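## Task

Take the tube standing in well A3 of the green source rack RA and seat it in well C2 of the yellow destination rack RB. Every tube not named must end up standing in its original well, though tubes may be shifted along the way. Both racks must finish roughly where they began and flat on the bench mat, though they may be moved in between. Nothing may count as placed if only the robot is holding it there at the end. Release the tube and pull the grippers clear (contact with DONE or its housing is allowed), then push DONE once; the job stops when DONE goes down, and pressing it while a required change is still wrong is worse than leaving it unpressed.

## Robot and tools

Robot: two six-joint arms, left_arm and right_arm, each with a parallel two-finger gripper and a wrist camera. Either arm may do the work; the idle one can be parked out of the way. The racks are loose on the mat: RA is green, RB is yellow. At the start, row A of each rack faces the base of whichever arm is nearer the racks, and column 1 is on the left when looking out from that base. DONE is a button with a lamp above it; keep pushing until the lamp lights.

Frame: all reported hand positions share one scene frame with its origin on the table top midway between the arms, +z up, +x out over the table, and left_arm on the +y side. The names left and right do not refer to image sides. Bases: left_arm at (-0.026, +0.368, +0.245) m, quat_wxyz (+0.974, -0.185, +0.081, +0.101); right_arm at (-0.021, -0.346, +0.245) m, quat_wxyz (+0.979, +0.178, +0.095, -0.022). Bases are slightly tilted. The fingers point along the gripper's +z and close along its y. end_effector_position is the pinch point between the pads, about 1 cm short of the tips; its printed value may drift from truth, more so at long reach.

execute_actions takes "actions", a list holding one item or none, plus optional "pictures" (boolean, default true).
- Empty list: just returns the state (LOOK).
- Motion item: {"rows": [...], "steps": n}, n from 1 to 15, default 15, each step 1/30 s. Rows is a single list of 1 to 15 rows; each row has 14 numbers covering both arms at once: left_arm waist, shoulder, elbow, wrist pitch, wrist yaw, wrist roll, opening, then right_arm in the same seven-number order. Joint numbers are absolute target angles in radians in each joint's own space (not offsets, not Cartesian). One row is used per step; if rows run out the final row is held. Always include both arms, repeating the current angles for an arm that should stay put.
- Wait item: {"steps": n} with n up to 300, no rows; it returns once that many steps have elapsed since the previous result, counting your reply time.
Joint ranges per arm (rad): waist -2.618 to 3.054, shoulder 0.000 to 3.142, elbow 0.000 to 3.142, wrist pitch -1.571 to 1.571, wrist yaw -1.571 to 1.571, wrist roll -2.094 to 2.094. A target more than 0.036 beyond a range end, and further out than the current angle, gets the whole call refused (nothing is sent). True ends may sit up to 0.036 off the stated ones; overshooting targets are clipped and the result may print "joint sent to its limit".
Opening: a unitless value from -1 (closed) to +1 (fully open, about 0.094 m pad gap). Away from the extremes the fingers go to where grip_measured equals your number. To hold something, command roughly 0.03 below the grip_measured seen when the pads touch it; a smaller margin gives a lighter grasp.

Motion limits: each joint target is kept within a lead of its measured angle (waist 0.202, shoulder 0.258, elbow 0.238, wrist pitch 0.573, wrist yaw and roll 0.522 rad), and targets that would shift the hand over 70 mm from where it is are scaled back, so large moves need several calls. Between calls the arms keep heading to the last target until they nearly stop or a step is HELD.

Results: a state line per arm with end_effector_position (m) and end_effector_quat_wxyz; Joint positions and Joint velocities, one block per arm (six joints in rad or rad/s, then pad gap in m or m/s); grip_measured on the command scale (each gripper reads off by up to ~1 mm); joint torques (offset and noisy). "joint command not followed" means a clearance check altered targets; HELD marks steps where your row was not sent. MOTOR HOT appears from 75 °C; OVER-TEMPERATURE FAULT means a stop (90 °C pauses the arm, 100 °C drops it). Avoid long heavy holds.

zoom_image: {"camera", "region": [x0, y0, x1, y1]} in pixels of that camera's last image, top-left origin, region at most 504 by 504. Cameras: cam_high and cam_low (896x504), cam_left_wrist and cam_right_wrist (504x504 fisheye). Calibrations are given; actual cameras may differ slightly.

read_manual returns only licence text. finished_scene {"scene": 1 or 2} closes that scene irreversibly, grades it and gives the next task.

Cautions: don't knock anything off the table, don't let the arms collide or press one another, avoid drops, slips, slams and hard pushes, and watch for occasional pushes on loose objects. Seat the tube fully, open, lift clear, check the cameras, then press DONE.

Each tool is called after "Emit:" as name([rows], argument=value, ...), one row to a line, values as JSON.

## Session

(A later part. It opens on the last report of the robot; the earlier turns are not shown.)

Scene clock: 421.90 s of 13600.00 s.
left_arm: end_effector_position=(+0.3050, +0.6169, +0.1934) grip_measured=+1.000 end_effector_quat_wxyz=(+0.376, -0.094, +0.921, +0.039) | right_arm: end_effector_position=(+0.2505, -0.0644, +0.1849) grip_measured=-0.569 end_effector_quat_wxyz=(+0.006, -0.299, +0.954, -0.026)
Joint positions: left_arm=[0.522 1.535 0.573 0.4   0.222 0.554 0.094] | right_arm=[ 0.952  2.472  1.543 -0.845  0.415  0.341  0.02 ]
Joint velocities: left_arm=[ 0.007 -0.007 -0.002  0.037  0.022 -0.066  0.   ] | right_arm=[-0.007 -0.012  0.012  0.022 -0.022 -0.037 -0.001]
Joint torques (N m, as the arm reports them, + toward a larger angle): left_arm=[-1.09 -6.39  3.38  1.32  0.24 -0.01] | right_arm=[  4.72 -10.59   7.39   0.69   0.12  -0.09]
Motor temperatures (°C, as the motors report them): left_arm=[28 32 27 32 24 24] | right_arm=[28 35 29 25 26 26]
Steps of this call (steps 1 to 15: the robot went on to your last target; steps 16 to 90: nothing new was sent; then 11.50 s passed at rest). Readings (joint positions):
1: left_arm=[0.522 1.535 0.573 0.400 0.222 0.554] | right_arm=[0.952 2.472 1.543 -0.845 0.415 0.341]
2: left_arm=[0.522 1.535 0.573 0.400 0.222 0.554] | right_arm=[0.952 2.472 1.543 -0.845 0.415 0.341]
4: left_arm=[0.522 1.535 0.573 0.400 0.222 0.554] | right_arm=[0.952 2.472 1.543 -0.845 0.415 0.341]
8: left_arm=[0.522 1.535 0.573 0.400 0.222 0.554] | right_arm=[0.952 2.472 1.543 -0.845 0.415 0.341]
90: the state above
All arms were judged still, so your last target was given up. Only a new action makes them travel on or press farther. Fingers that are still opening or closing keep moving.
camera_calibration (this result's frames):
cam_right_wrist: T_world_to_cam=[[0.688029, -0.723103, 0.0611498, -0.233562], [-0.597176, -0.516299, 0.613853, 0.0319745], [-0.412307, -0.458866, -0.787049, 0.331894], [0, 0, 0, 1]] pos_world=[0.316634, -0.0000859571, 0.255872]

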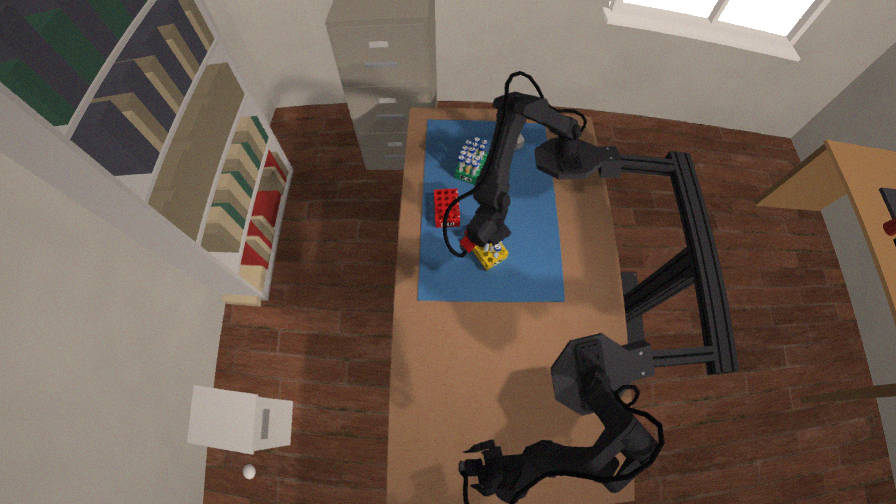

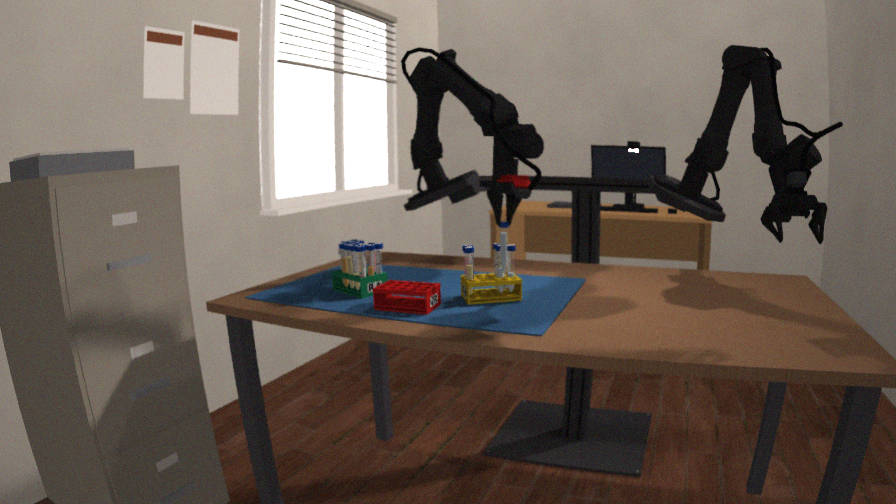

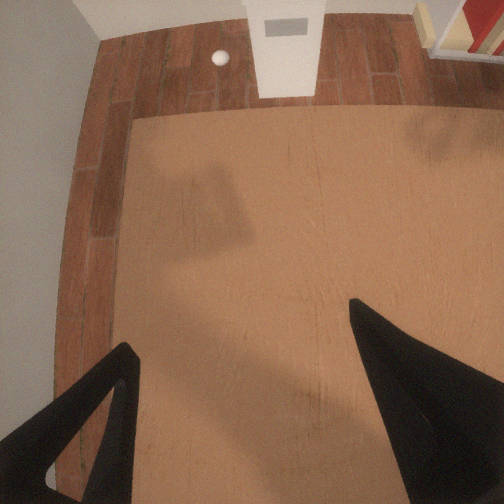

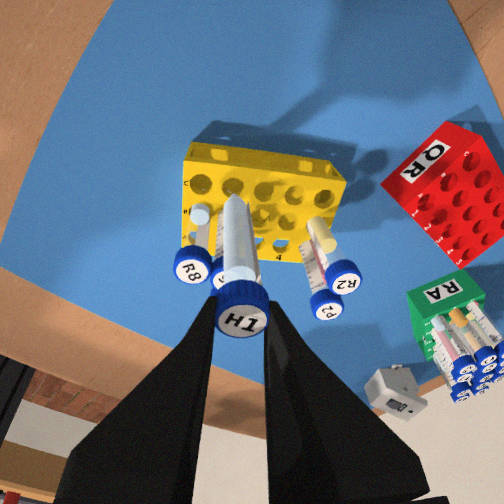

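Emit:
execute_actions([
  {"rows":[[0.522,1.535,0.573,0.4,0.222,0.554,1,0.946,2.487,1.535,-0.831,0.425,0.333,-0.598],[0.522,1.535,0.573,0.4,0.222,0.554,1,0.944,2.491,1.532,-0.824,0.425,0.331,-0.598],[0.522,1.535,0.573,0.4,0.222,0.554,1,0.942,2.495,1.530,-0.817,0.425,0.329,-0.598],[0.522,1.535,0.573,0.4,0.222,0.554,1,0.940,2.499,1.528,-0.810,0.425,0.327,-0.598],[0.522,1.535,0.573,0.4,0.222,0.554,1,0.938,2.503,1.526,-0.803,0.425,0.325,-0.598],[0.522,1.535,0.573,0.4,0.222,0.554,1,0.936,2.507,1.524,-0.796,0.426,0.323,-0.598],[0.522,1.535,0.573,0.4,0.222,0.554,1,0.934,2.511,1.522,-0.789,0.426,0.321,-0.598],[0.522,1.535,0.573,0.4,0.222,0.554,1,0.932,2.515,1.520,-0.782,0.427,0.319,-0.598],[0.522,1.535,0.573,0.4,0.222,0.554,1,0.930,2.519,1.518,-0.775,0.427,0.317,-0.598],[0.522,1.535,0.573,0.4,0.222,0.554,1,0.928,2.524,1.515,-0.769,0.428,0.316,-0.598]],"steps":15},
], pictures=false)

Emit:
execute_actions([
  {"steps":10},
])

Scene clock: 430.83 s of 13600.00 s.
left_arm: end_effector_position=(+0.3050, +0.6169, +0.1934) grip_measured=+1.000 end_effector_quat_wxyz=(+0.376, -0.094, +0.921, +0.039) | right_arm: end_effector_position=(+0.2500, -0.0676, +0.1616) grip_measured=-0.569 end_effector_quat_wxyz=(-0.002, -0.297, +0.954, -0.030)
Joint positions: left_arm=[0.522 1.535 0.573 0.4   0.222 0.554 0.094] | right_arm=[ 0.926  2.517  1.527 -0.792  0.417  0.324  0.02 ]
Joint velocities: left_arm=[-0.012  0.012  0.002 -0.007  0.051 -0.081  0.   ] | right_arm=[-0.022  0.027 -0.027  0.007 -0.095 -0.095 -0.   ]
Joint torques (N m, as the arm reports them, + toward a larger angle): left_arm=[-1.04 -6.36  3.39  1.32  0.25 -0.01] | right_arm=[  4.37 -11.4    4.11   0.73   0.14  -0.06]
Motor temperatures (°C, as the motors report them): left_arm=[28 32 27 32 24 24] | right_arm=[28 35 29 25 26 26]
Steps of this call (steps 1 to 90: nothing new was sent; then 5.43 s passed at rest; steps 91 to 105: all 15 steps of this action). Readings (joint positions):
91: left_arm=[0.522 1.535 0.573 0.400 0.222 0.554] | right_arm=[0.952 2.472 1.543 -0.845 0.415 0.341]
92: left_arm=[0.522 1.535 0.573 0.400 0.222 0.554] | right_arm=[0.951 2.472 1.543 -0.844 0.415 0.340]
94: left_arm=[0.522 1.535 0.573 0.400 0.222 0.554] | right_arm=[0.948 2.473 1.543 -0.839 0.415 0.338]
98: left_arm=[0.522 1.535 0.573 0.400 0.222 0.554] | right_arm=[0.938 2.490 1.543 -0.818 0.416 0.332]
105: the state above

Scene clock: 431.17 s of 13600.00 s.
left_arm: end_effector_position=(+0.3050, +0.6169, +0.1934) grip_measured=+1.000 end_effector_quat_wxyz=(+0.376, -0.094, +0.921, +0.039) | right_arm: end_effector_position=(+0.2511, -0.0662, +0.1613) grip_measured=-0.569 end_effector_quat_wxyz=(+0.001, -0.297, +0.954, -0.028)
Joint positions: left_arm=[0.522 1.535 0.573 0.4   0.222 0.554 0.094] | right_arm=[ 0.926  2.517  1.526 -0.783  0.418  0.322  0.02 ]
Joint velocities: left_arm=[ 0.012 -0.012  0.007 -0.022  0.037  0.007  0.   ] | right_arm=[-0.017 -0.007 -0.007  0.051 -0.037 -0.022  0.   ]
Joint torques (N m, as the arm reports them, + toward a larger angle): left_arm=[-1.08 -6.35  3.37  1.33  0.25 -0.02] | right_arm=[  4.34 -11.36   4.15   0.68   0.12  -0.08]
Motor temperatures (°C, as the motors report them): left_arm=[28 32 27 32 24 24] | right_arm=[28 35 29 25 26 26]
Steps of this call (steps 1 to 10: the robot went on to your last target). Readings (joint positions):
1: left_arm=[0.522 1.535 0.573 0.400 0.222 0.554] | right_arm=[0.926 2.517 1.526 -0.791 0.417 0.324]
2: left_arm=[0.522 1.535 0.573 0.400 0.222 0.554] | right_arm=[0.926 2.517 1.526 -0.790 0.417 0.324]
4: left_arm=[0.522 1.535 0.573 0.400 0.222 0.554] | right_arm=[0.926 2.517 1.526 -0.786 0.417 0.323]
8: left_arm=[0.522 1.535 0.573 0.400 0.222 0.554] | right_arm=[0.926 2.517 1.526 -0.784 0.418 0.323]
10: the state above
camera_calibration (this result's frames):
cam_right_wrist: T_world_to_cam=[[0.685331, -0.725676, 0.0609472, -0.233373], [-0.594784, -0.509492, 0.621811, 0.0444612], [-0.420182, -0.462397, -0.780792, 0.313467], [0, 0, 0, 1]] pos_world=[0.318096, -0.00175405, 0.23133]

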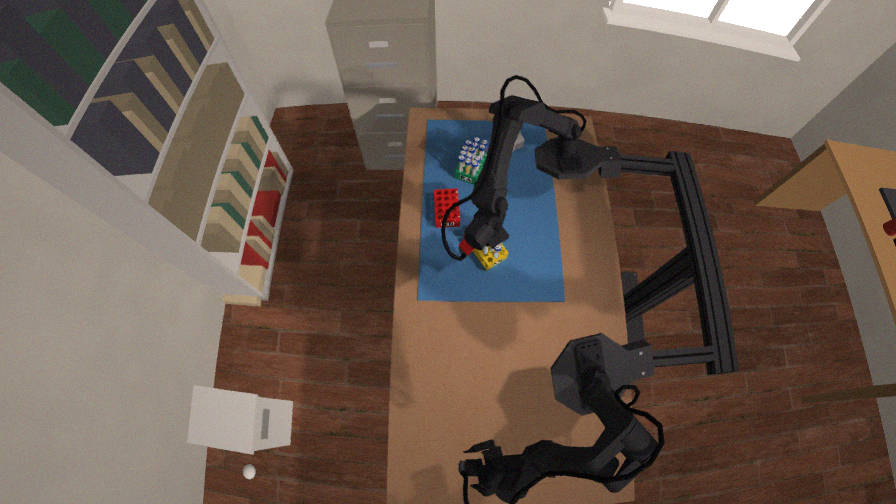

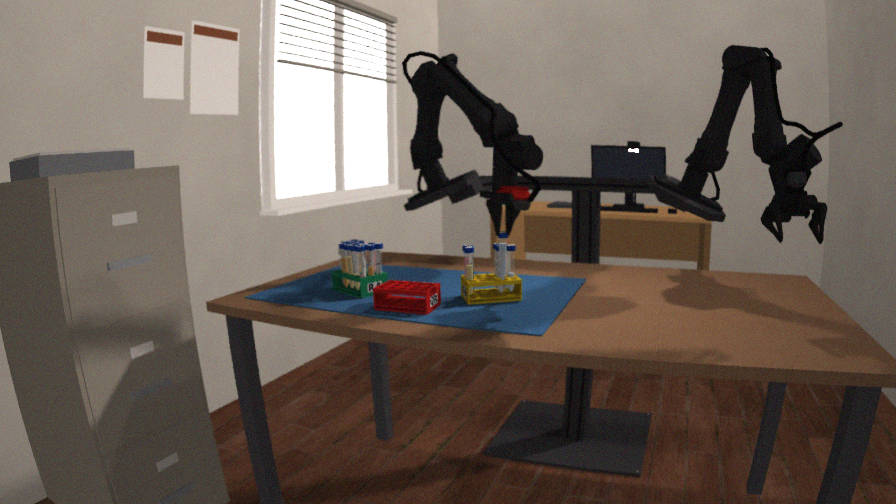

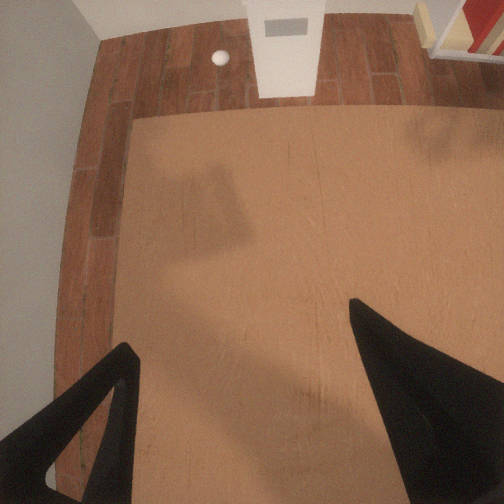

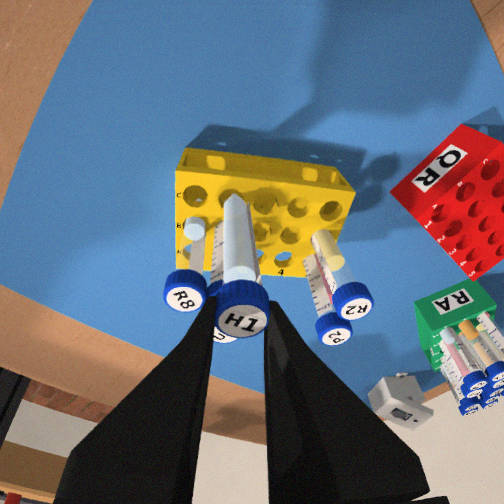

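Emit:
zoom_image(camera="cam_right_wrist", region=[160,140,330,310])

Emit:
zoom_image(camera="cam_low", region=[450,220,550,310])

Region (160, 140, 330, 310) of cam_right_wrist's 504x504 image, scaled by 2.965, with more detail than that image has.

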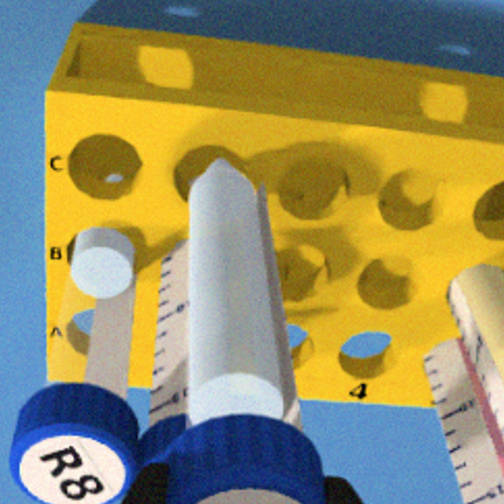

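Region (450, 220, 550, 310) of cam_low's 896x504 image, scaled by 5.040, with more detail than that image has; it fills the top 454 rows of this view, and the rest is white.

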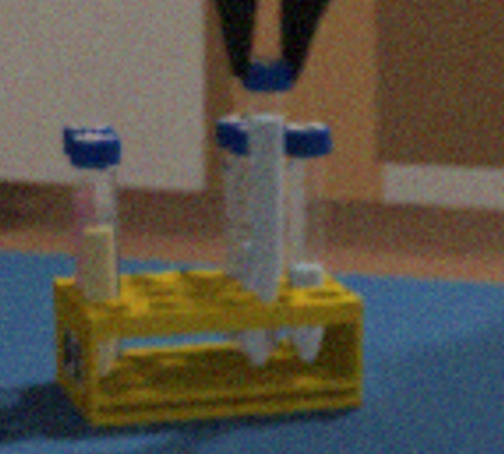

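Emit:
execute_actions([
  {"rows":[[0.522,1.535,0.573,0.4,0.222,0.554,1,0.928,2.529,1.513,-0.758,0.428,0.314,-0.598],[0.522,1.535,0.573,0.4,0.222,0.554,1,0.928,2.533,1.511,-0.750,0.428,0.312,-0.598],[0.522,1.535,0.573,0.4,0.222,0.554,1,0.928,2.537,1.509,-0.743,0.429,0.310,-0.598],[0.522,1.535,0.573,0.4,0.222,0.554,1,0.928,2.541,1.507,-0.736,0.429,0.308,-0.598],[0.522,1.535,0.573,0.4,0.222,0.554,1,0.926,2.545,1.505,-0.729,0.430,0.306,-0.598],[0.522,1.535,0.573,0.4,0.222,0.554,1,0.924,2.549,1.503,-0.722,0.430,0.304,-0.598],[0.522,1.535,0.573,0.4,0.222,0.554,1,0.922,2.553,1.501,-0.715,0.431,0.302,-0.598],[0.522,1.535,0.573,0.4,0.222,0.554,1,0.920,2.557,1.499,-0.708,0.431,0.300,-0.598],[0.522,1.535,0.573,0.4,0.222,0.554,1,0.918,2.561,1.497,-0.701,0.432,0.298,-0.598],[0.522,1.535,0.573,0.4,0.222,0.554,1,0.916,2.565,1.495,-0.694,0.432,0.296,-0.598]],"steps":15},
], pictures=false)

Emit:
execute_actions([
  {"steps":10},
])

Scene clock: 444.53 s of 13600.00 s.
left_arm: end_effector_position=(+0.3050, +0.6169, +0.1934) grip_measured=+1.000 end_effector_quat_wxyz=(+0.376, -0.094, +0.921, +0.039) | right_arm: end_effector_position=(+0.2475, -0.0655, +0.1407) grip_measured=-0.569 end_effector_quat_wxyz=(+0.001, -0.301, +0.953, -0.029)
Joint positions: left_arm=[0.522 1.535 0.573 0.4   0.222 0.554 0.094] | right_arm=[ 0.916  2.558  1.506 -0.72   0.422  0.305  0.02 ]
Joint velocities: left_arm=[-0.007 -0.012 -0.002 -0.037 -0.007  0.037  0.   ] | right_arm=[-0.022  0.022 -0.007  0.125 -0.037 -0.125 -0.001]
Joint torques (N m, as the arm reports them, + toward a larger angle): left_arm=[-1.04 -6.35  3.36  1.34  0.23 -0.02] | right_arm=[  4.41 -11.6    3.98   0.66   0.14  -0.07]
Motor temperatures (°C, as the motors report them): left_arm=[28 32 27 32 24 24] | right_arm=[28 35 29 25 26 26]
Steps of this call (steps 1 to 15: the robot went on to your last target; steps 16 to 90: nothing new was sent; then 9.87 s passed at rest; steps 91 to 105: all 15 steps of this action). Readings (joint positions):
91: left_arm=[0.522 1.535 0.573 0.400 0.222 0.554] | right_arm=[0.926 2.517 1.526 -0.781 0.418 0.322]
92: left_arm=[0.522 1.535 0.573 0.400 0.222 0.554] | right_arm=[0.926 2.517 1.526 -0.779 0.418 0.321]
94: left_arm=[0.522 1.535 0.573 0.400 0.222 0.554] | right_arm=[0.926 2.517 1.526 -0.771 0.418 0.319]
98: left_arm=[0.522 1.535 0.573 0.400 0.222 0.554] | right_arm=[0.926 2.529 1.524 -0.750 0.419 0.314]
105: the state above

Scene clock: 444.87 s of 13600.00 s.
left_arm: end_effector_position=(+0.3050, +0.6169, +0.1934) grip_measured=+1.000 end_effector_quat_wxyz=(+0.376, -0.094, +0.921, +0.039) | right_arm: end_effector_position=(+0.2490, -0.0641, +0.1404) grip_measured=-0.569 end_effector_quat_wxyz=(+0.004, -0.300, +0.954, -0.027)
Joint positions: left_arm=[0.522 1.535 0.573 0.4   0.222 0.554 0.094] | right_arm=[ 0.915  2.559  1.506 -0.711  0.422  0.303  0.02 ]
Joint velocities: left_arm=[-0.017 -0.002 -0.002 -0.051 -0.022  0.022  0.   ] | right_arm=[ 0.002  0.007 -0.022 -0.066 -0.022 -0.007 -0.001]
Joint torques (N m, as the arm reports them, + toward a larger angle): left_arm=[-1.11 -6.37  3.37  1.33  0.23 -0.01] | right_arm=[  4.29 -11.5    3.93   0.74   0.12  -0.07]
Motor temperatures (°C, as the motors report them): left_arm=[28 32 27 32 24 24] | right_arm=[28 35 29 25 26 26]
Steps of this call (steps 1 to 10: the robot went on to your last target). Readings (joint positions):
1: left_arm=[0.522 1.535 0.573 0.400 0.222 0.554] | right_arm=[0.915 2.559 1.506 -0.718 0.422 0.304]
2: left_arm=[0.522 1.535 0.573 0.400 0.222 0.554] | right_arm=[0.915 2.559 1.506 -0.716 0.422 0.304]
4: left_arm=[0.522 1.535 0.573 0.400 0.222 0.554] | right_arm=[0.915 2.559 1.506 -0.712 0.422 0.304]
8: left_arm=[0.522 1.535 0.573 0.400 0.222 0.554] | right_arm=[0.915 2.559 1.506 -0.711 0.422 0.303]
10: the state above
camera_calibration (this result's frames):
cam_right_wrist: T_world_to_cam=[[0.689134, -0.72194, 0.0624203, -0.230042], [-0.594774, -0.514328, 0.617827, 0.057555], [-0.41393, -0.462891, -0.783833, 0.296084], [0, 0, 0, 1]] pos_world=[0.31532, 0.000580535, 0.210881]

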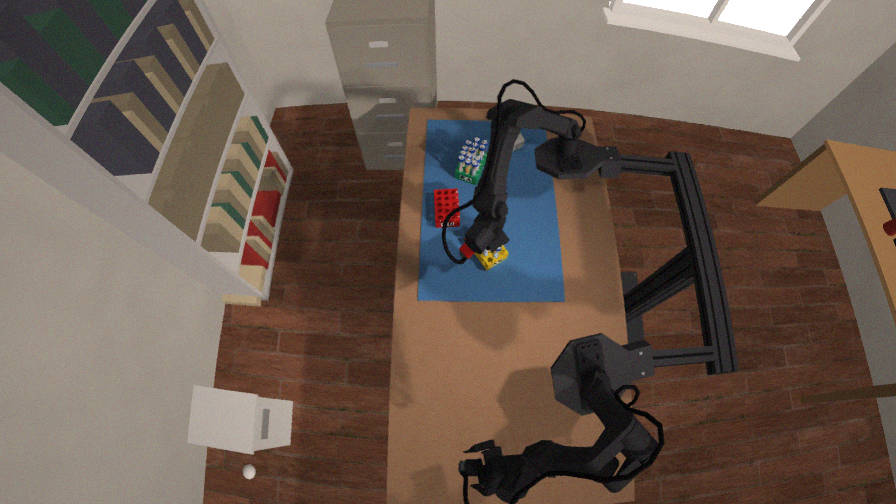

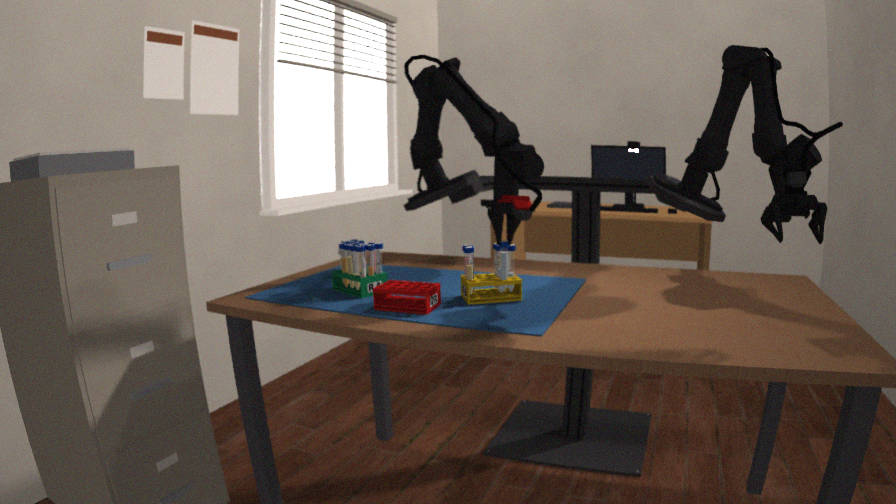

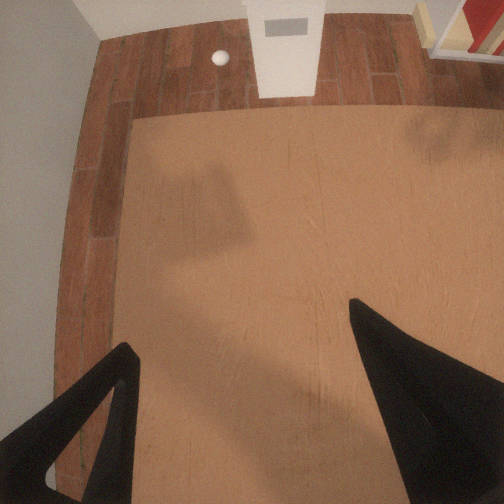

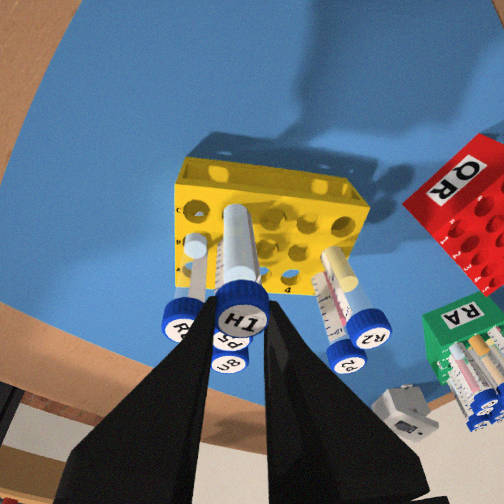

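Inserted. Go another 12 mm.

Emit:
execute_actions([
  {"rows":[[0.522,1.535,0.573,0.4,0.222,0.554,1,0.914,2.570,1.493,-0.687,0.433,0.294,-0.598],[0.522,1.535,0.573,0.4,0.222,0.554,1,0.912,2.574,1.491,-0.680,0.433,0.292,-0.598],[0.522,1.535,0.573,0.4,0.222,0.554,1,0.910,2.578,1.489,-0.673,0.434,0.290,-0.598],[0.522,1.535,0.573,0.4,0.222,0.554,1,0.908,2.582,1.487,-0.666,0.434,0.288,-0.598],[0.522,1.535,0.573,0.4,0.222,0.554,1,0.906,2.586,1.485,-0.660,0.434,0.286,-0.598],[0.522,1.535,0.573,0.4,0.222,0.554,1,0.904,2.590,1.484,-0.655,0.434,0.284,-0.598]],"steps":15},
])

Scene clock: 448.73 s of 13600.00 s.
left_arm: end_effector_position=(+0.3050, +0.6169, +0.1934) grip_measured=+1.000 end_effector_quat_wxyz=(+0.376, -0.094, +0.921, +0.039) | right_arm: end_effector_position=(+0.2483, -0.0652, +0.1288) grip_measured=-0.569 end_effector_quat_wxyz=(+0.003, -0.300, +0.954, -0.028)
Joint positions: left_arm=[0.522 1.535 0.573 0.4   0.222 0.554 0.094] | right_arm=[ 0.904  2.581  1.496 -0.677  0.423  0.291  0.02 ]
Joint velocities: left_arm=[-0.012  0.002 -0.027 -0.007 -0.007  0.051  0.   ] | right_arm=[ 0.017 -0.007  0.007 -0.007 -0.125 -0.022 -0.   ]
Joint torques (N m, as the arm reports them, + toward a larger angle): left_arm=[-1.04 -6.36  3.37  1.32  0.24 -0.01] | right_arm=[  4.32 -11.31   3.76   0.69   0.13  -0.08]
Motor temperatures (°C, as the motors report them): left_arm=[28 32 27 32 24 24] | right_arm=[28 35 28 25 26 26]
Steps of this call (steps 1 to 15: the robot went on to your last target; steps 16 to 90: nothing new was sent; then 0.37 s passed at rest; steps 91 to 105: all 15 steps of this action). Readings (joint positions):
91: left_arm=[0.522 1.535 0.573 0.400 0.222 0.554] | right_arm=[0.915 2.559 1.506 -0.711 0.422 0.302]
92: left_arm=[0.522 1.535 0.573 0.400 0.222 0.554] | right_arm=[0.915 2.559 1.506 -0.709 0.423 0.301]
94: left_arm=[0.522 1.535 0.573 0.400 0.222 0.554] | right_arm=[0.914 2.559 1.506 -0.705 0.423 0.299]
98: left_arm=[0.522 1.535 0.573 0.400 0.222 0.554] | right_arm=[0.908 2.570 1.506 -0.693 0.423 0.294]
105: the state above
camera_calibration (this result's frames):
cam_right_wrist: T_world_to_cam=[[0.689647, -0.72154, 0.0613709, -0.229561], [-0.592858, -0.513917, 0.620007, 0.0629854], [-0.415821, -0.46397, -0.782192, 0.28633], [0, 0, 0, 1]] pos_world=[0.314719, -0.000419411, 0.199002]

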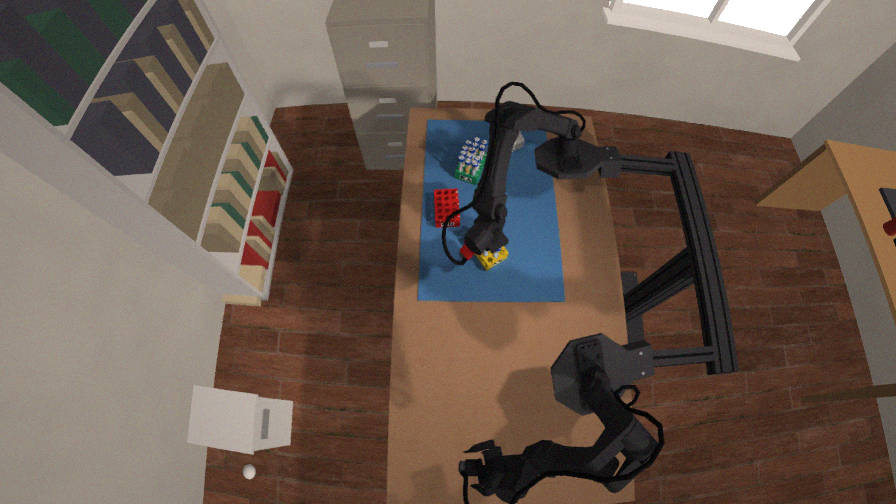

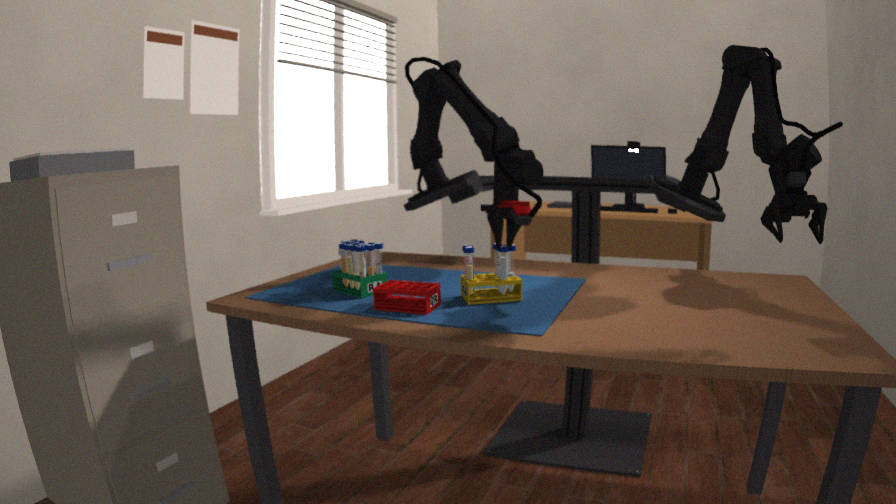

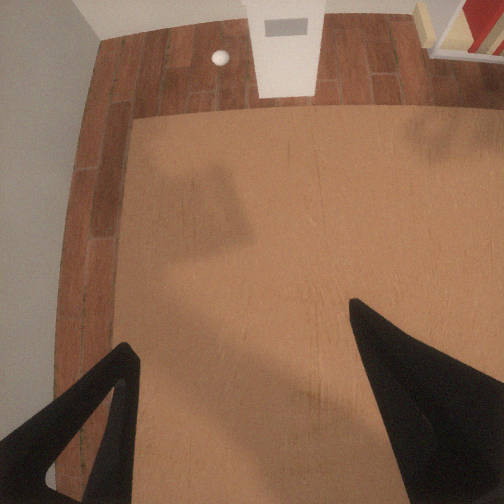

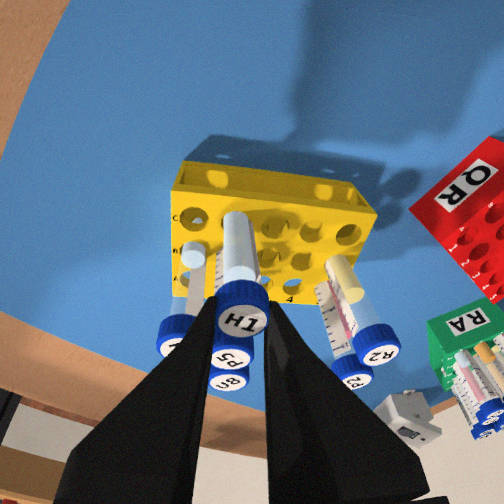

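Emit:
execute_actions([
  {"rows":[[0.522,1.535,0.573,0.4,0.222,0.554,1,0.903,2.594,1.482,-0.650,0.434,0.283,-0.598],[0.522,1.535,0.573,0.4,0.222,0.554,1,0.902,2.597,1.480,-0.646,0.434,0.282,-0.598],[0.522,1.535,0.573,0.4,0.222,0.554,1,0.901,2.599,1.479,-0.644,0.434,0.281,-0.598]],"steps":12},
], pictures=false)

Emit:
execute_actions([
  {"rows":[[0.522,1.535,0.573,0.4,0.222,0.554,1,0.901,2.599,1.479,-0.644,0.434,0.281,-0.55],[0.522,1.535,0.573,0.4,0.222,0.554,1,0.901,2.599,1.479,-0.644,0.434,0.281,-0.5],[0.522,1.535,0.573,0.4,0.222,0.554,1,0.901,2.599,1.479,-0.644,0.434,0.281,-0.4]],"steps":12},
])

Emit:
zoom_image(camera="cam_low", region=[450,220,550,310])

Scene clock: 462.50 s of 13600.00 s.
left_arm: end_effector_position=(+0.3050, +0.6169, +0.1934) grip_measured=+1.000 end_effector_quat_wxyz=(+0.376, -0.094, +0.921, +0.039) | right_arm: end_effector_position=(+0.2493, -0.0641, +0.1288) grip_measured=-0.569 end_effector_quat_wxyz=(+0.005, -0.300, +0.953, -0.026)
Joint positions: left_arm=[0.522 1.535 0.573 0.4   0.222 0.554 0.094] | right_arm=[ 0.904  2.581  1.496 -0.67   0.424  0.288  0.02 ]
Joint velocities: left_arm=[-0.007  0.007 -0.007  0.051 -0.007 -0.022  0.   ] | right_arm=[-0.007 -0.012 -0.007 -0.007 -0.051 -0.022 -0.001]
Joint torques (N m, as the arm reports them, + toward a larger angle): left_arm=[-1.08 -6.4   3.32  1.32  0.24 -0.01] | right_arm=[  4.08 -10.49   3.31   0.85   0.13  -0.08]
Motor temperatures (°C, as the motors report them): left_arm=[28 32 27 33 24 24] | right_arm=[28 36 28 25 26 26]
Steps of this call (steps 1 to 15: the robot went on to your last target; steps 16 to 90: nothing new was sent; then 10.37 s passed at rest; steps 91 to 102: all 12 steps of this action). Readings (joint positions):
91: left_arm=[0.522 1.535 0.573 0.400 0.222 0.554] | right_arm=[0.904 2.581 1.496 -0.673 0.423 0.290]
92: left_arm=[0.522 1.535 0.573 0.400 0.222 0.554] | right_arm=[0.904 2.581 1.496 -0.672 0.423 0.290]
94: left_arm=[0.522 1.535 0.573 0.400 0.222 0.554] | right_arm=[0.904 2.581 1.496 -0.671 0.424 0.289]
98: left_arm=[0.522 1.535 0.573 0.400 0.222 0.554] | right_arm=[0.904 2.581 1.496 -0.670 0.424 0.288]
102: the state above

Scene clock: 462.90 s of 13600.00 s.
left_arm: end_effector_position=(+0.3050, +0.6169, +0.1934) grip_measured=+1.000 end_effector_quat_wxyz=(+0.376, -0.094, +0.921, +0.039) | right_arm: end_effector_position=(+0.2510, -0.0620, +0.1287) grip_measured=-0.402 end_effector_quat_wxyz=(+0.010, -0.298, +0.954, -0.023)
Joint positions: left_arm=[0.522 1.535 0.573 0.4   0.222 0.554 0.094] | right_arm=[ 0.904  2.581  1.496 -0.658  0.424  0.287  0.028]
Joint velocities: left_arm=[-0.002  0.007  0.017 -0.022  0.066  0.007  0.   ] | right_arm=[ 0.007 -0.027  0.007  0.051  0.007 -0.066  0.   ]
Joint torques (N m, as the arm reports them, + toward a larger angle): left_arm=[-1.05 -6.35  3.37  1.32  0.23 -0.02] | right_arm=[  3.98 -10.49   3.32   0.73   0.13  -0.08]
Motor temperatures (°C, as the motors report them): left_arm=[28 32 27 33 24 24] | right_arm=[28 36 28 25 26 26]
Steps of this call (steps 1 to 12: all 12 steps of this action). Readings (joint positions):
1: left_arm=[0.522 1.535 0.573 0.400 0.222 0.554] | right_arm=[0.904 2.581 1.496 -0.670 0.424 0.288]
2: left_arm=[0.522 1.535 0.573 0.400 0.222 0.554] | right_arm=[0.904 2.581 1.496 -0.669 0.424 0.287]
4: left_arm=[0.522 1.535 0.573 0.400 0.222 0.554] | right_arm=[0.904 2.581 1.496 -0.665 0.424 0.287]
8: left_arm=[0.522 1.535 0.573 0.400 0.222 0.554] | right_arm=[0.904 2.581 1.496 -0.660 0.424 0.287]
12: the state above
camera_calibration (this result's frames):
cam_right_wrist: T_world_to_cam=[[0.686895, -0.724284, 0.0599034, -0.228413], [-0.601188, -0.519967, 0.6068, 0.0697562], [-0.408348, -0.452821, -0.792594, 0.289083], [0, 0, 0, 1]] pos_world=[0.316879, 0.00173837, 0.20048]

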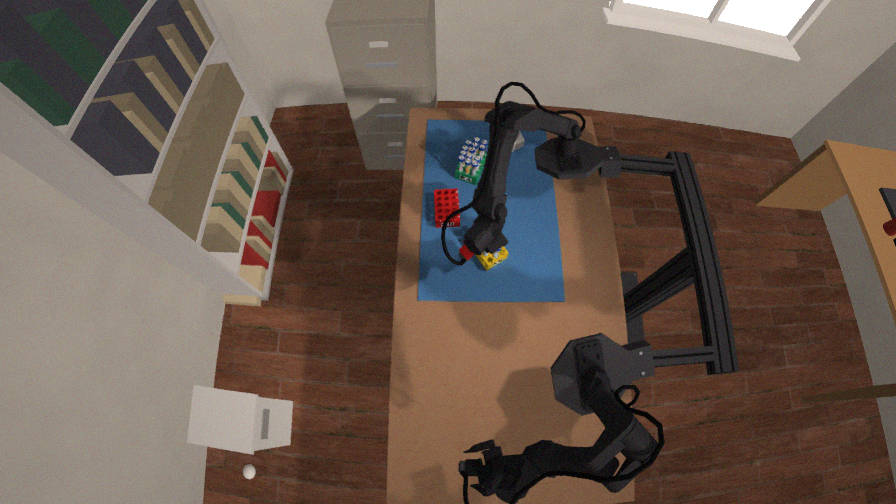

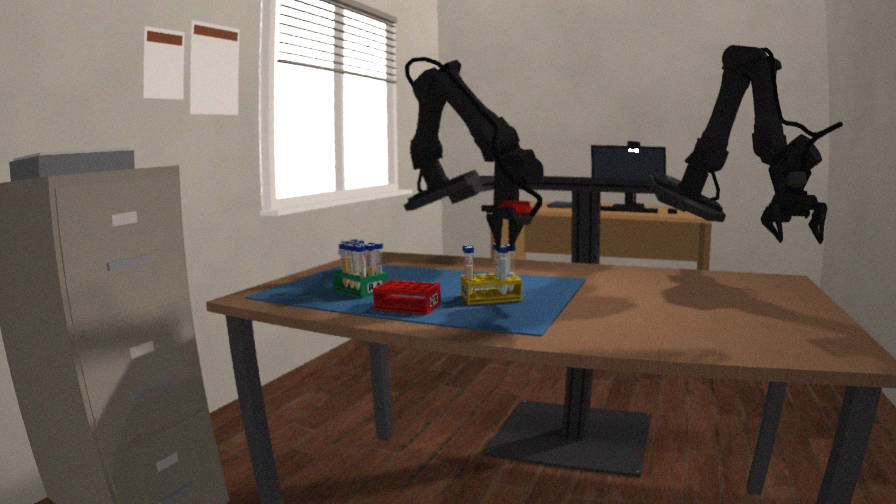

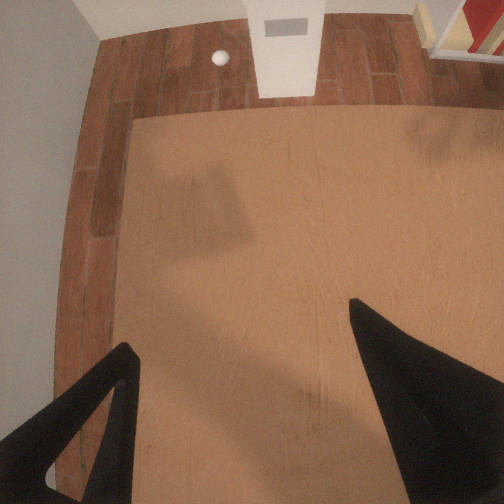

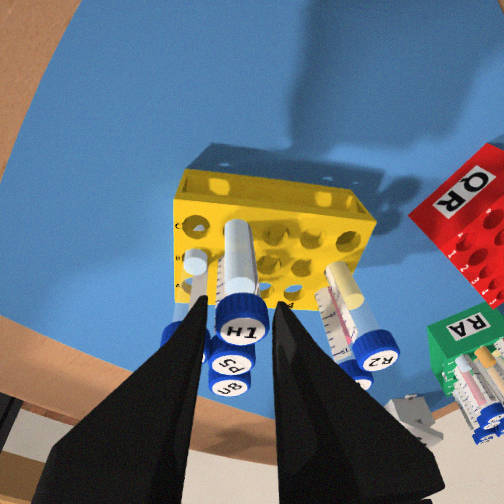

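Region (450, 220, 550, 310) of cam_low's 896x504 image, scaled by 5.040, with more detail than that image has; it fills the top 454 rows of this view, and the rest is white.

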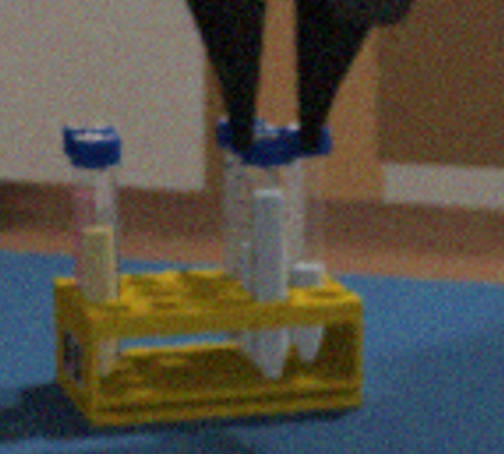

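Emit:
execute_actions([
  {"rows":[[0.522,1.535,0.573,0.4,0.222,0.554,1,0.912,2.560,1.515,-0.68,0.424,0.29,-0.4],[0.522,1.535,0.573,0.4,0.222,0.554,1,0.916,2.552,1.520,-0.692,0.424,0.295,-0.4],[0.522,1.535,0.573,0.4,0.222,0.554,1,0.920,2.544,1.524,-0.705,0.424,0.30,-0.4],[0.522,1.535,0.573,0.4,0.222,0.554,1,0.924,2.536,1.528,-0.718,0.422,0.305,-0.4],[0.522,1.535,0.573,0.4,0.222,0.554,1,0.928,2.528,1.532,-0.731,0.42,0.31,-0.4],[0.522,1.535,0.573,0.4,0.222,0.554,1,0.932,2.520,1.536,-0.744,0.42,0.315,-0.4],[0.522,1.535,0.573,0.4,0.222,0.554,1,0.936,2.512,1.540,-0.757,0.42,0.32,-0.4],[0.522,1.535,0.573,0.4,0.222,0.554,1,0.940,2.504,1.544,-0.770,0.42,0.325,-0.4],[0.522,1.535,0.573,0.4,0.222,0.554,1,0.944,2.496,1.548,-0.783,0.418,0.33,-0.4],[0.522,1.535,0.573,0.4,0.222,0.554,1,0.948,2.488,1.552,-0.796,0.418,0.33,-0.4],[0.522,1.535,0.573,0.4,0.222,0.554,1,0.952,2.480,1.556,-0.809,0.418,0.335,-0.4],[0.522,1.535,0.573,0.4,0.222,0.554,1,0.956,2.472,1.560,-0.822,0.418,0.34,-0.4],[0.522,1.535,0.573,0.4,0.222,0.554,1,0.960,2.464,1.564,-0.835,0.418,0.34,-0.4],[0.522,1.535,0.573,0.4,0.222,0.554,1,0.964,2.456,1.568,-0.848,0.418,0.345,-0.4],[0.522,1.535,0.573,0.4,0.222,0.554,1,0.966,2.450,1.570,-0.857,0.418,0.345,-0.4]],"steps":15},
], pictures=false)

Emit:
execute_actions([
  {"steps":10},
])

Emit:
zoom_image(camera="cam_low", region=[450,220,550,310])

Scene clock: 470.43 s of 13600.00 s.
left_arm: end_effector_position=(+0.3050, +0.6169, +0.1934) grip_measured=+1.000 end_effector_quat_wxyz=(+0.376, -0.094, +0.921, +0.039) | right_arm: end_effector_position=(+0.2575, -0.0595, +0.1780) grip_measured=-0.402 end_effector_quat_wxyz=(+0.019, -0.296, +0.955, -0.021)
Joint positions: left_arm=[0.522 1.535 0.573 0.4   0.222 0.554 0.094] | right_arm=[ 0.942  2.486  1.542 -0.796  0.424  0.326  0.028]
Joint velocities: left_arm=[ 0.002 -0.007  0.012 -0.022  0.007  0.051  0.   ] | right_arm=[ 0.125 -0.252  0.11  -0.3   -0.007  0.007  0.   ]
Joint torques (N m, as the arm reports them, + toward a larger angle): left_arm=[-1.07 -6.38  3.33  1.34  0.24 -0.02] | right_arm=[  5.36 -13.74   7.03   0.45  -0.08   0.07]
Motor temperatures (°C, as the motors report them): left_arm=[28 32 27 33 24 24] | right_arm=[28 36 28 25 26 26]
Steps of this call (steps 1 to 15: the robot went on to your last target; steps 16 to 90: nothing new was sent; then 4.03 s passed at rest; steps 91 to 105: all 15 steps of this action). Readings (joint positions):
91: left_arm=[0.522 1.535 0.573 0.400 0.222 0.554] | right_arm=[0.904 2.581 1.496 -0.658 0.424 0.287]
92: left_arm=[0.522 1.535 0.573 0.400 0.222 0.554] | right_arm=[0.904 2.581 1.496 -0.661 0.424 0.287]
94: left_arm=[0.522 1.535 0.573 0.400 0.222 0.554] | right_arm=[0.904 2.578 1.496 -0.674 0.424 0.290]
98: left_arm=[0.522 1.535 0.573 0.400 0.222 0.554] | right_arm=[0.909 2.554 1.504 -0.719 0.424 0.302]
105: the state above

Scene clock: 470.77 s of 13600.00 s.
left_arm: end_effector_position=(+0.3050, +0.6169, +0.1934) grip_measured=+1.000 end_effector_quat_wxyz=(+0.376, -0.094, +0.921, +0.039) | right_arm: end_effector_position=(+0.2557, -0.0618, +0.1890) grip_measured=-0.402 end_effector_quat_wxyz=(+0.016, -0.298, +0.954, -0.024)
Joint positions: left_arm=[0.522 1.535 0.573 0.4   0.222 0.554 0.094] | right_arm=[ 0.953  2.466  1.551 -0.839  0.424  0.337  0.028]
Joint velocities: left_arm=[ 0.007  0.007  0.002  0.007 -0.007 -0.022  0.   ] | right_arm=[ 0.022  0.002 -0.002 -0.081 -0.037 -0.066 -0.001]
Joint torques (N m, as the arm reports them, + toward a larger angle): left_arm=[-1.04 -6.35  3.33  1.33  0.24 -0.01] | right_arm=[  5.15 -13.31   6.97   0.44  -0.06   0.08]
Motor temperatures (°C, as the motors report them): left_arm=[28 32 27 33 24 24] | right_arm=[28 36 28 25 26 26]
Steps of this call (steps 1 to 10: the robot went on to your last target). Readings (joint positions):
1: left_arm=[0.522 1.535 0.573 0.400 0.222 0.554] | right_arm=[0.946 2.478 1.545 -0.805 0.424 0.329]
2: left_arm=[0.522 1.535 0.573 0.400 0.222 0.554] | right_arm=[0.950 2.472 1.548 -0.812 0.424 0.330]
4: left_arm=[0.522 1.535 0.573 0.400 0.222 0.554] | right_arm=[0.953 2.466 1.551 -0.821 0.424 0.333]
8: left_arm=[0.522 1.535 0.573 0.400 0.222 0.554] | right_arm=[0.953 2.466 1.551 -0.837 0.424 0.336]
10: the state above
camera_calibration (this result's frames):
cam_right_wrist: T_world_to_cam=[[0.68624, -0.724285, 0.0669811, -0.236231], [-0.608721, -0.521449, 0.597955, 0.0396089], [-0.398162, -0.451113, -0.798726, 0.337502], [0, 0, 0, 1]] pos_world=[0.320602, 0.00180742, 0.26171]

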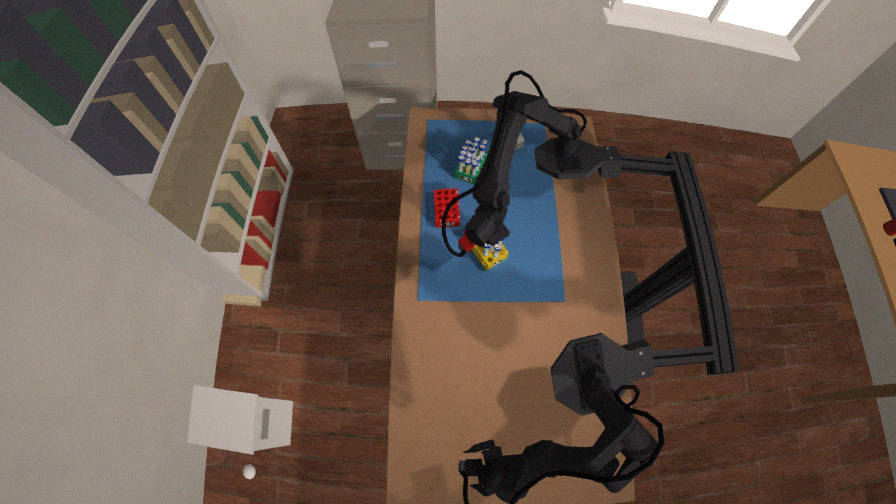

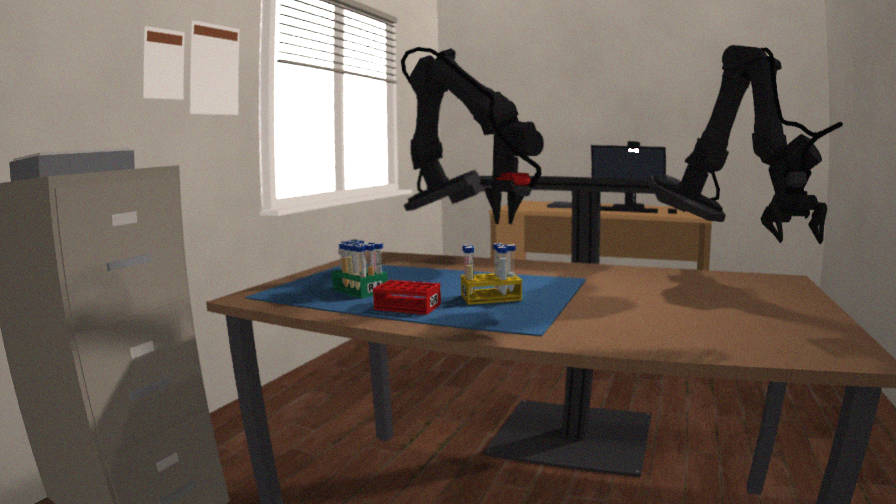

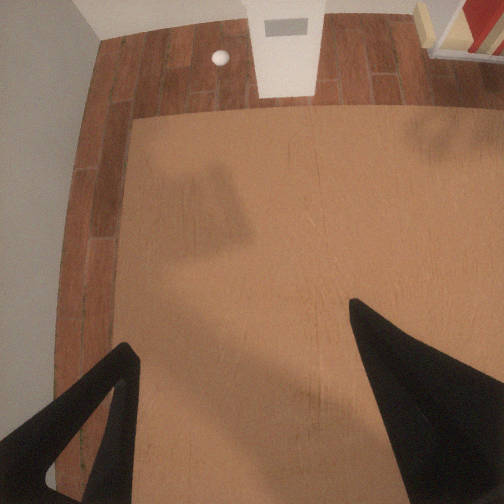

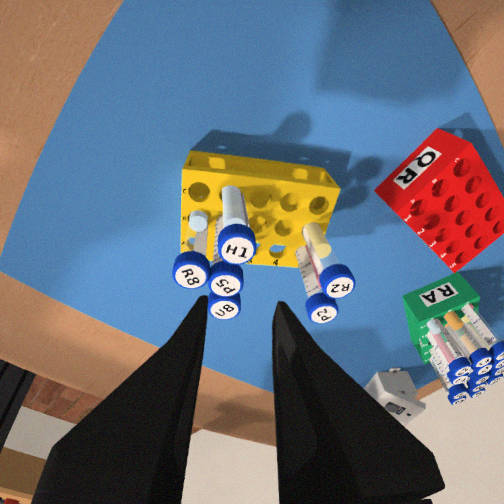

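Region (450, 220, 550, 310) of cam_low's 896x504 image, scaled by 5.040, with more detail than that image has; it fills the top 454 rows of this view, and the rest is white.

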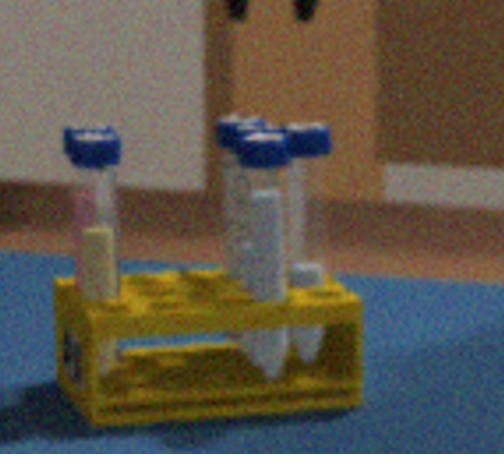

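Emit:
zoom_image(camera="cam_right_wrist", region=[340,270,504,440])

Region (340, 270, 504, 440) of cam_right_wrist's 504x504 image, scaled by 2.965, with more detail than that image has; it fills the left 486 columns of this view, and the rest is white.

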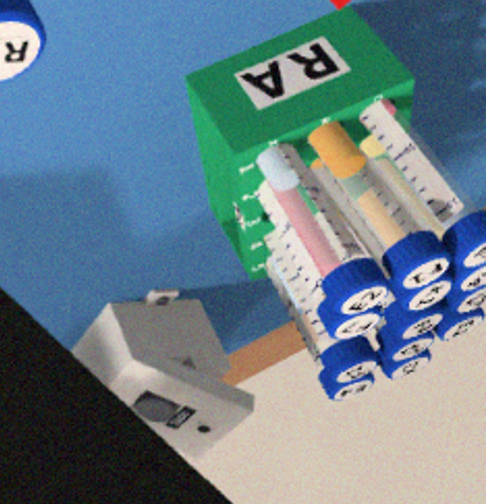

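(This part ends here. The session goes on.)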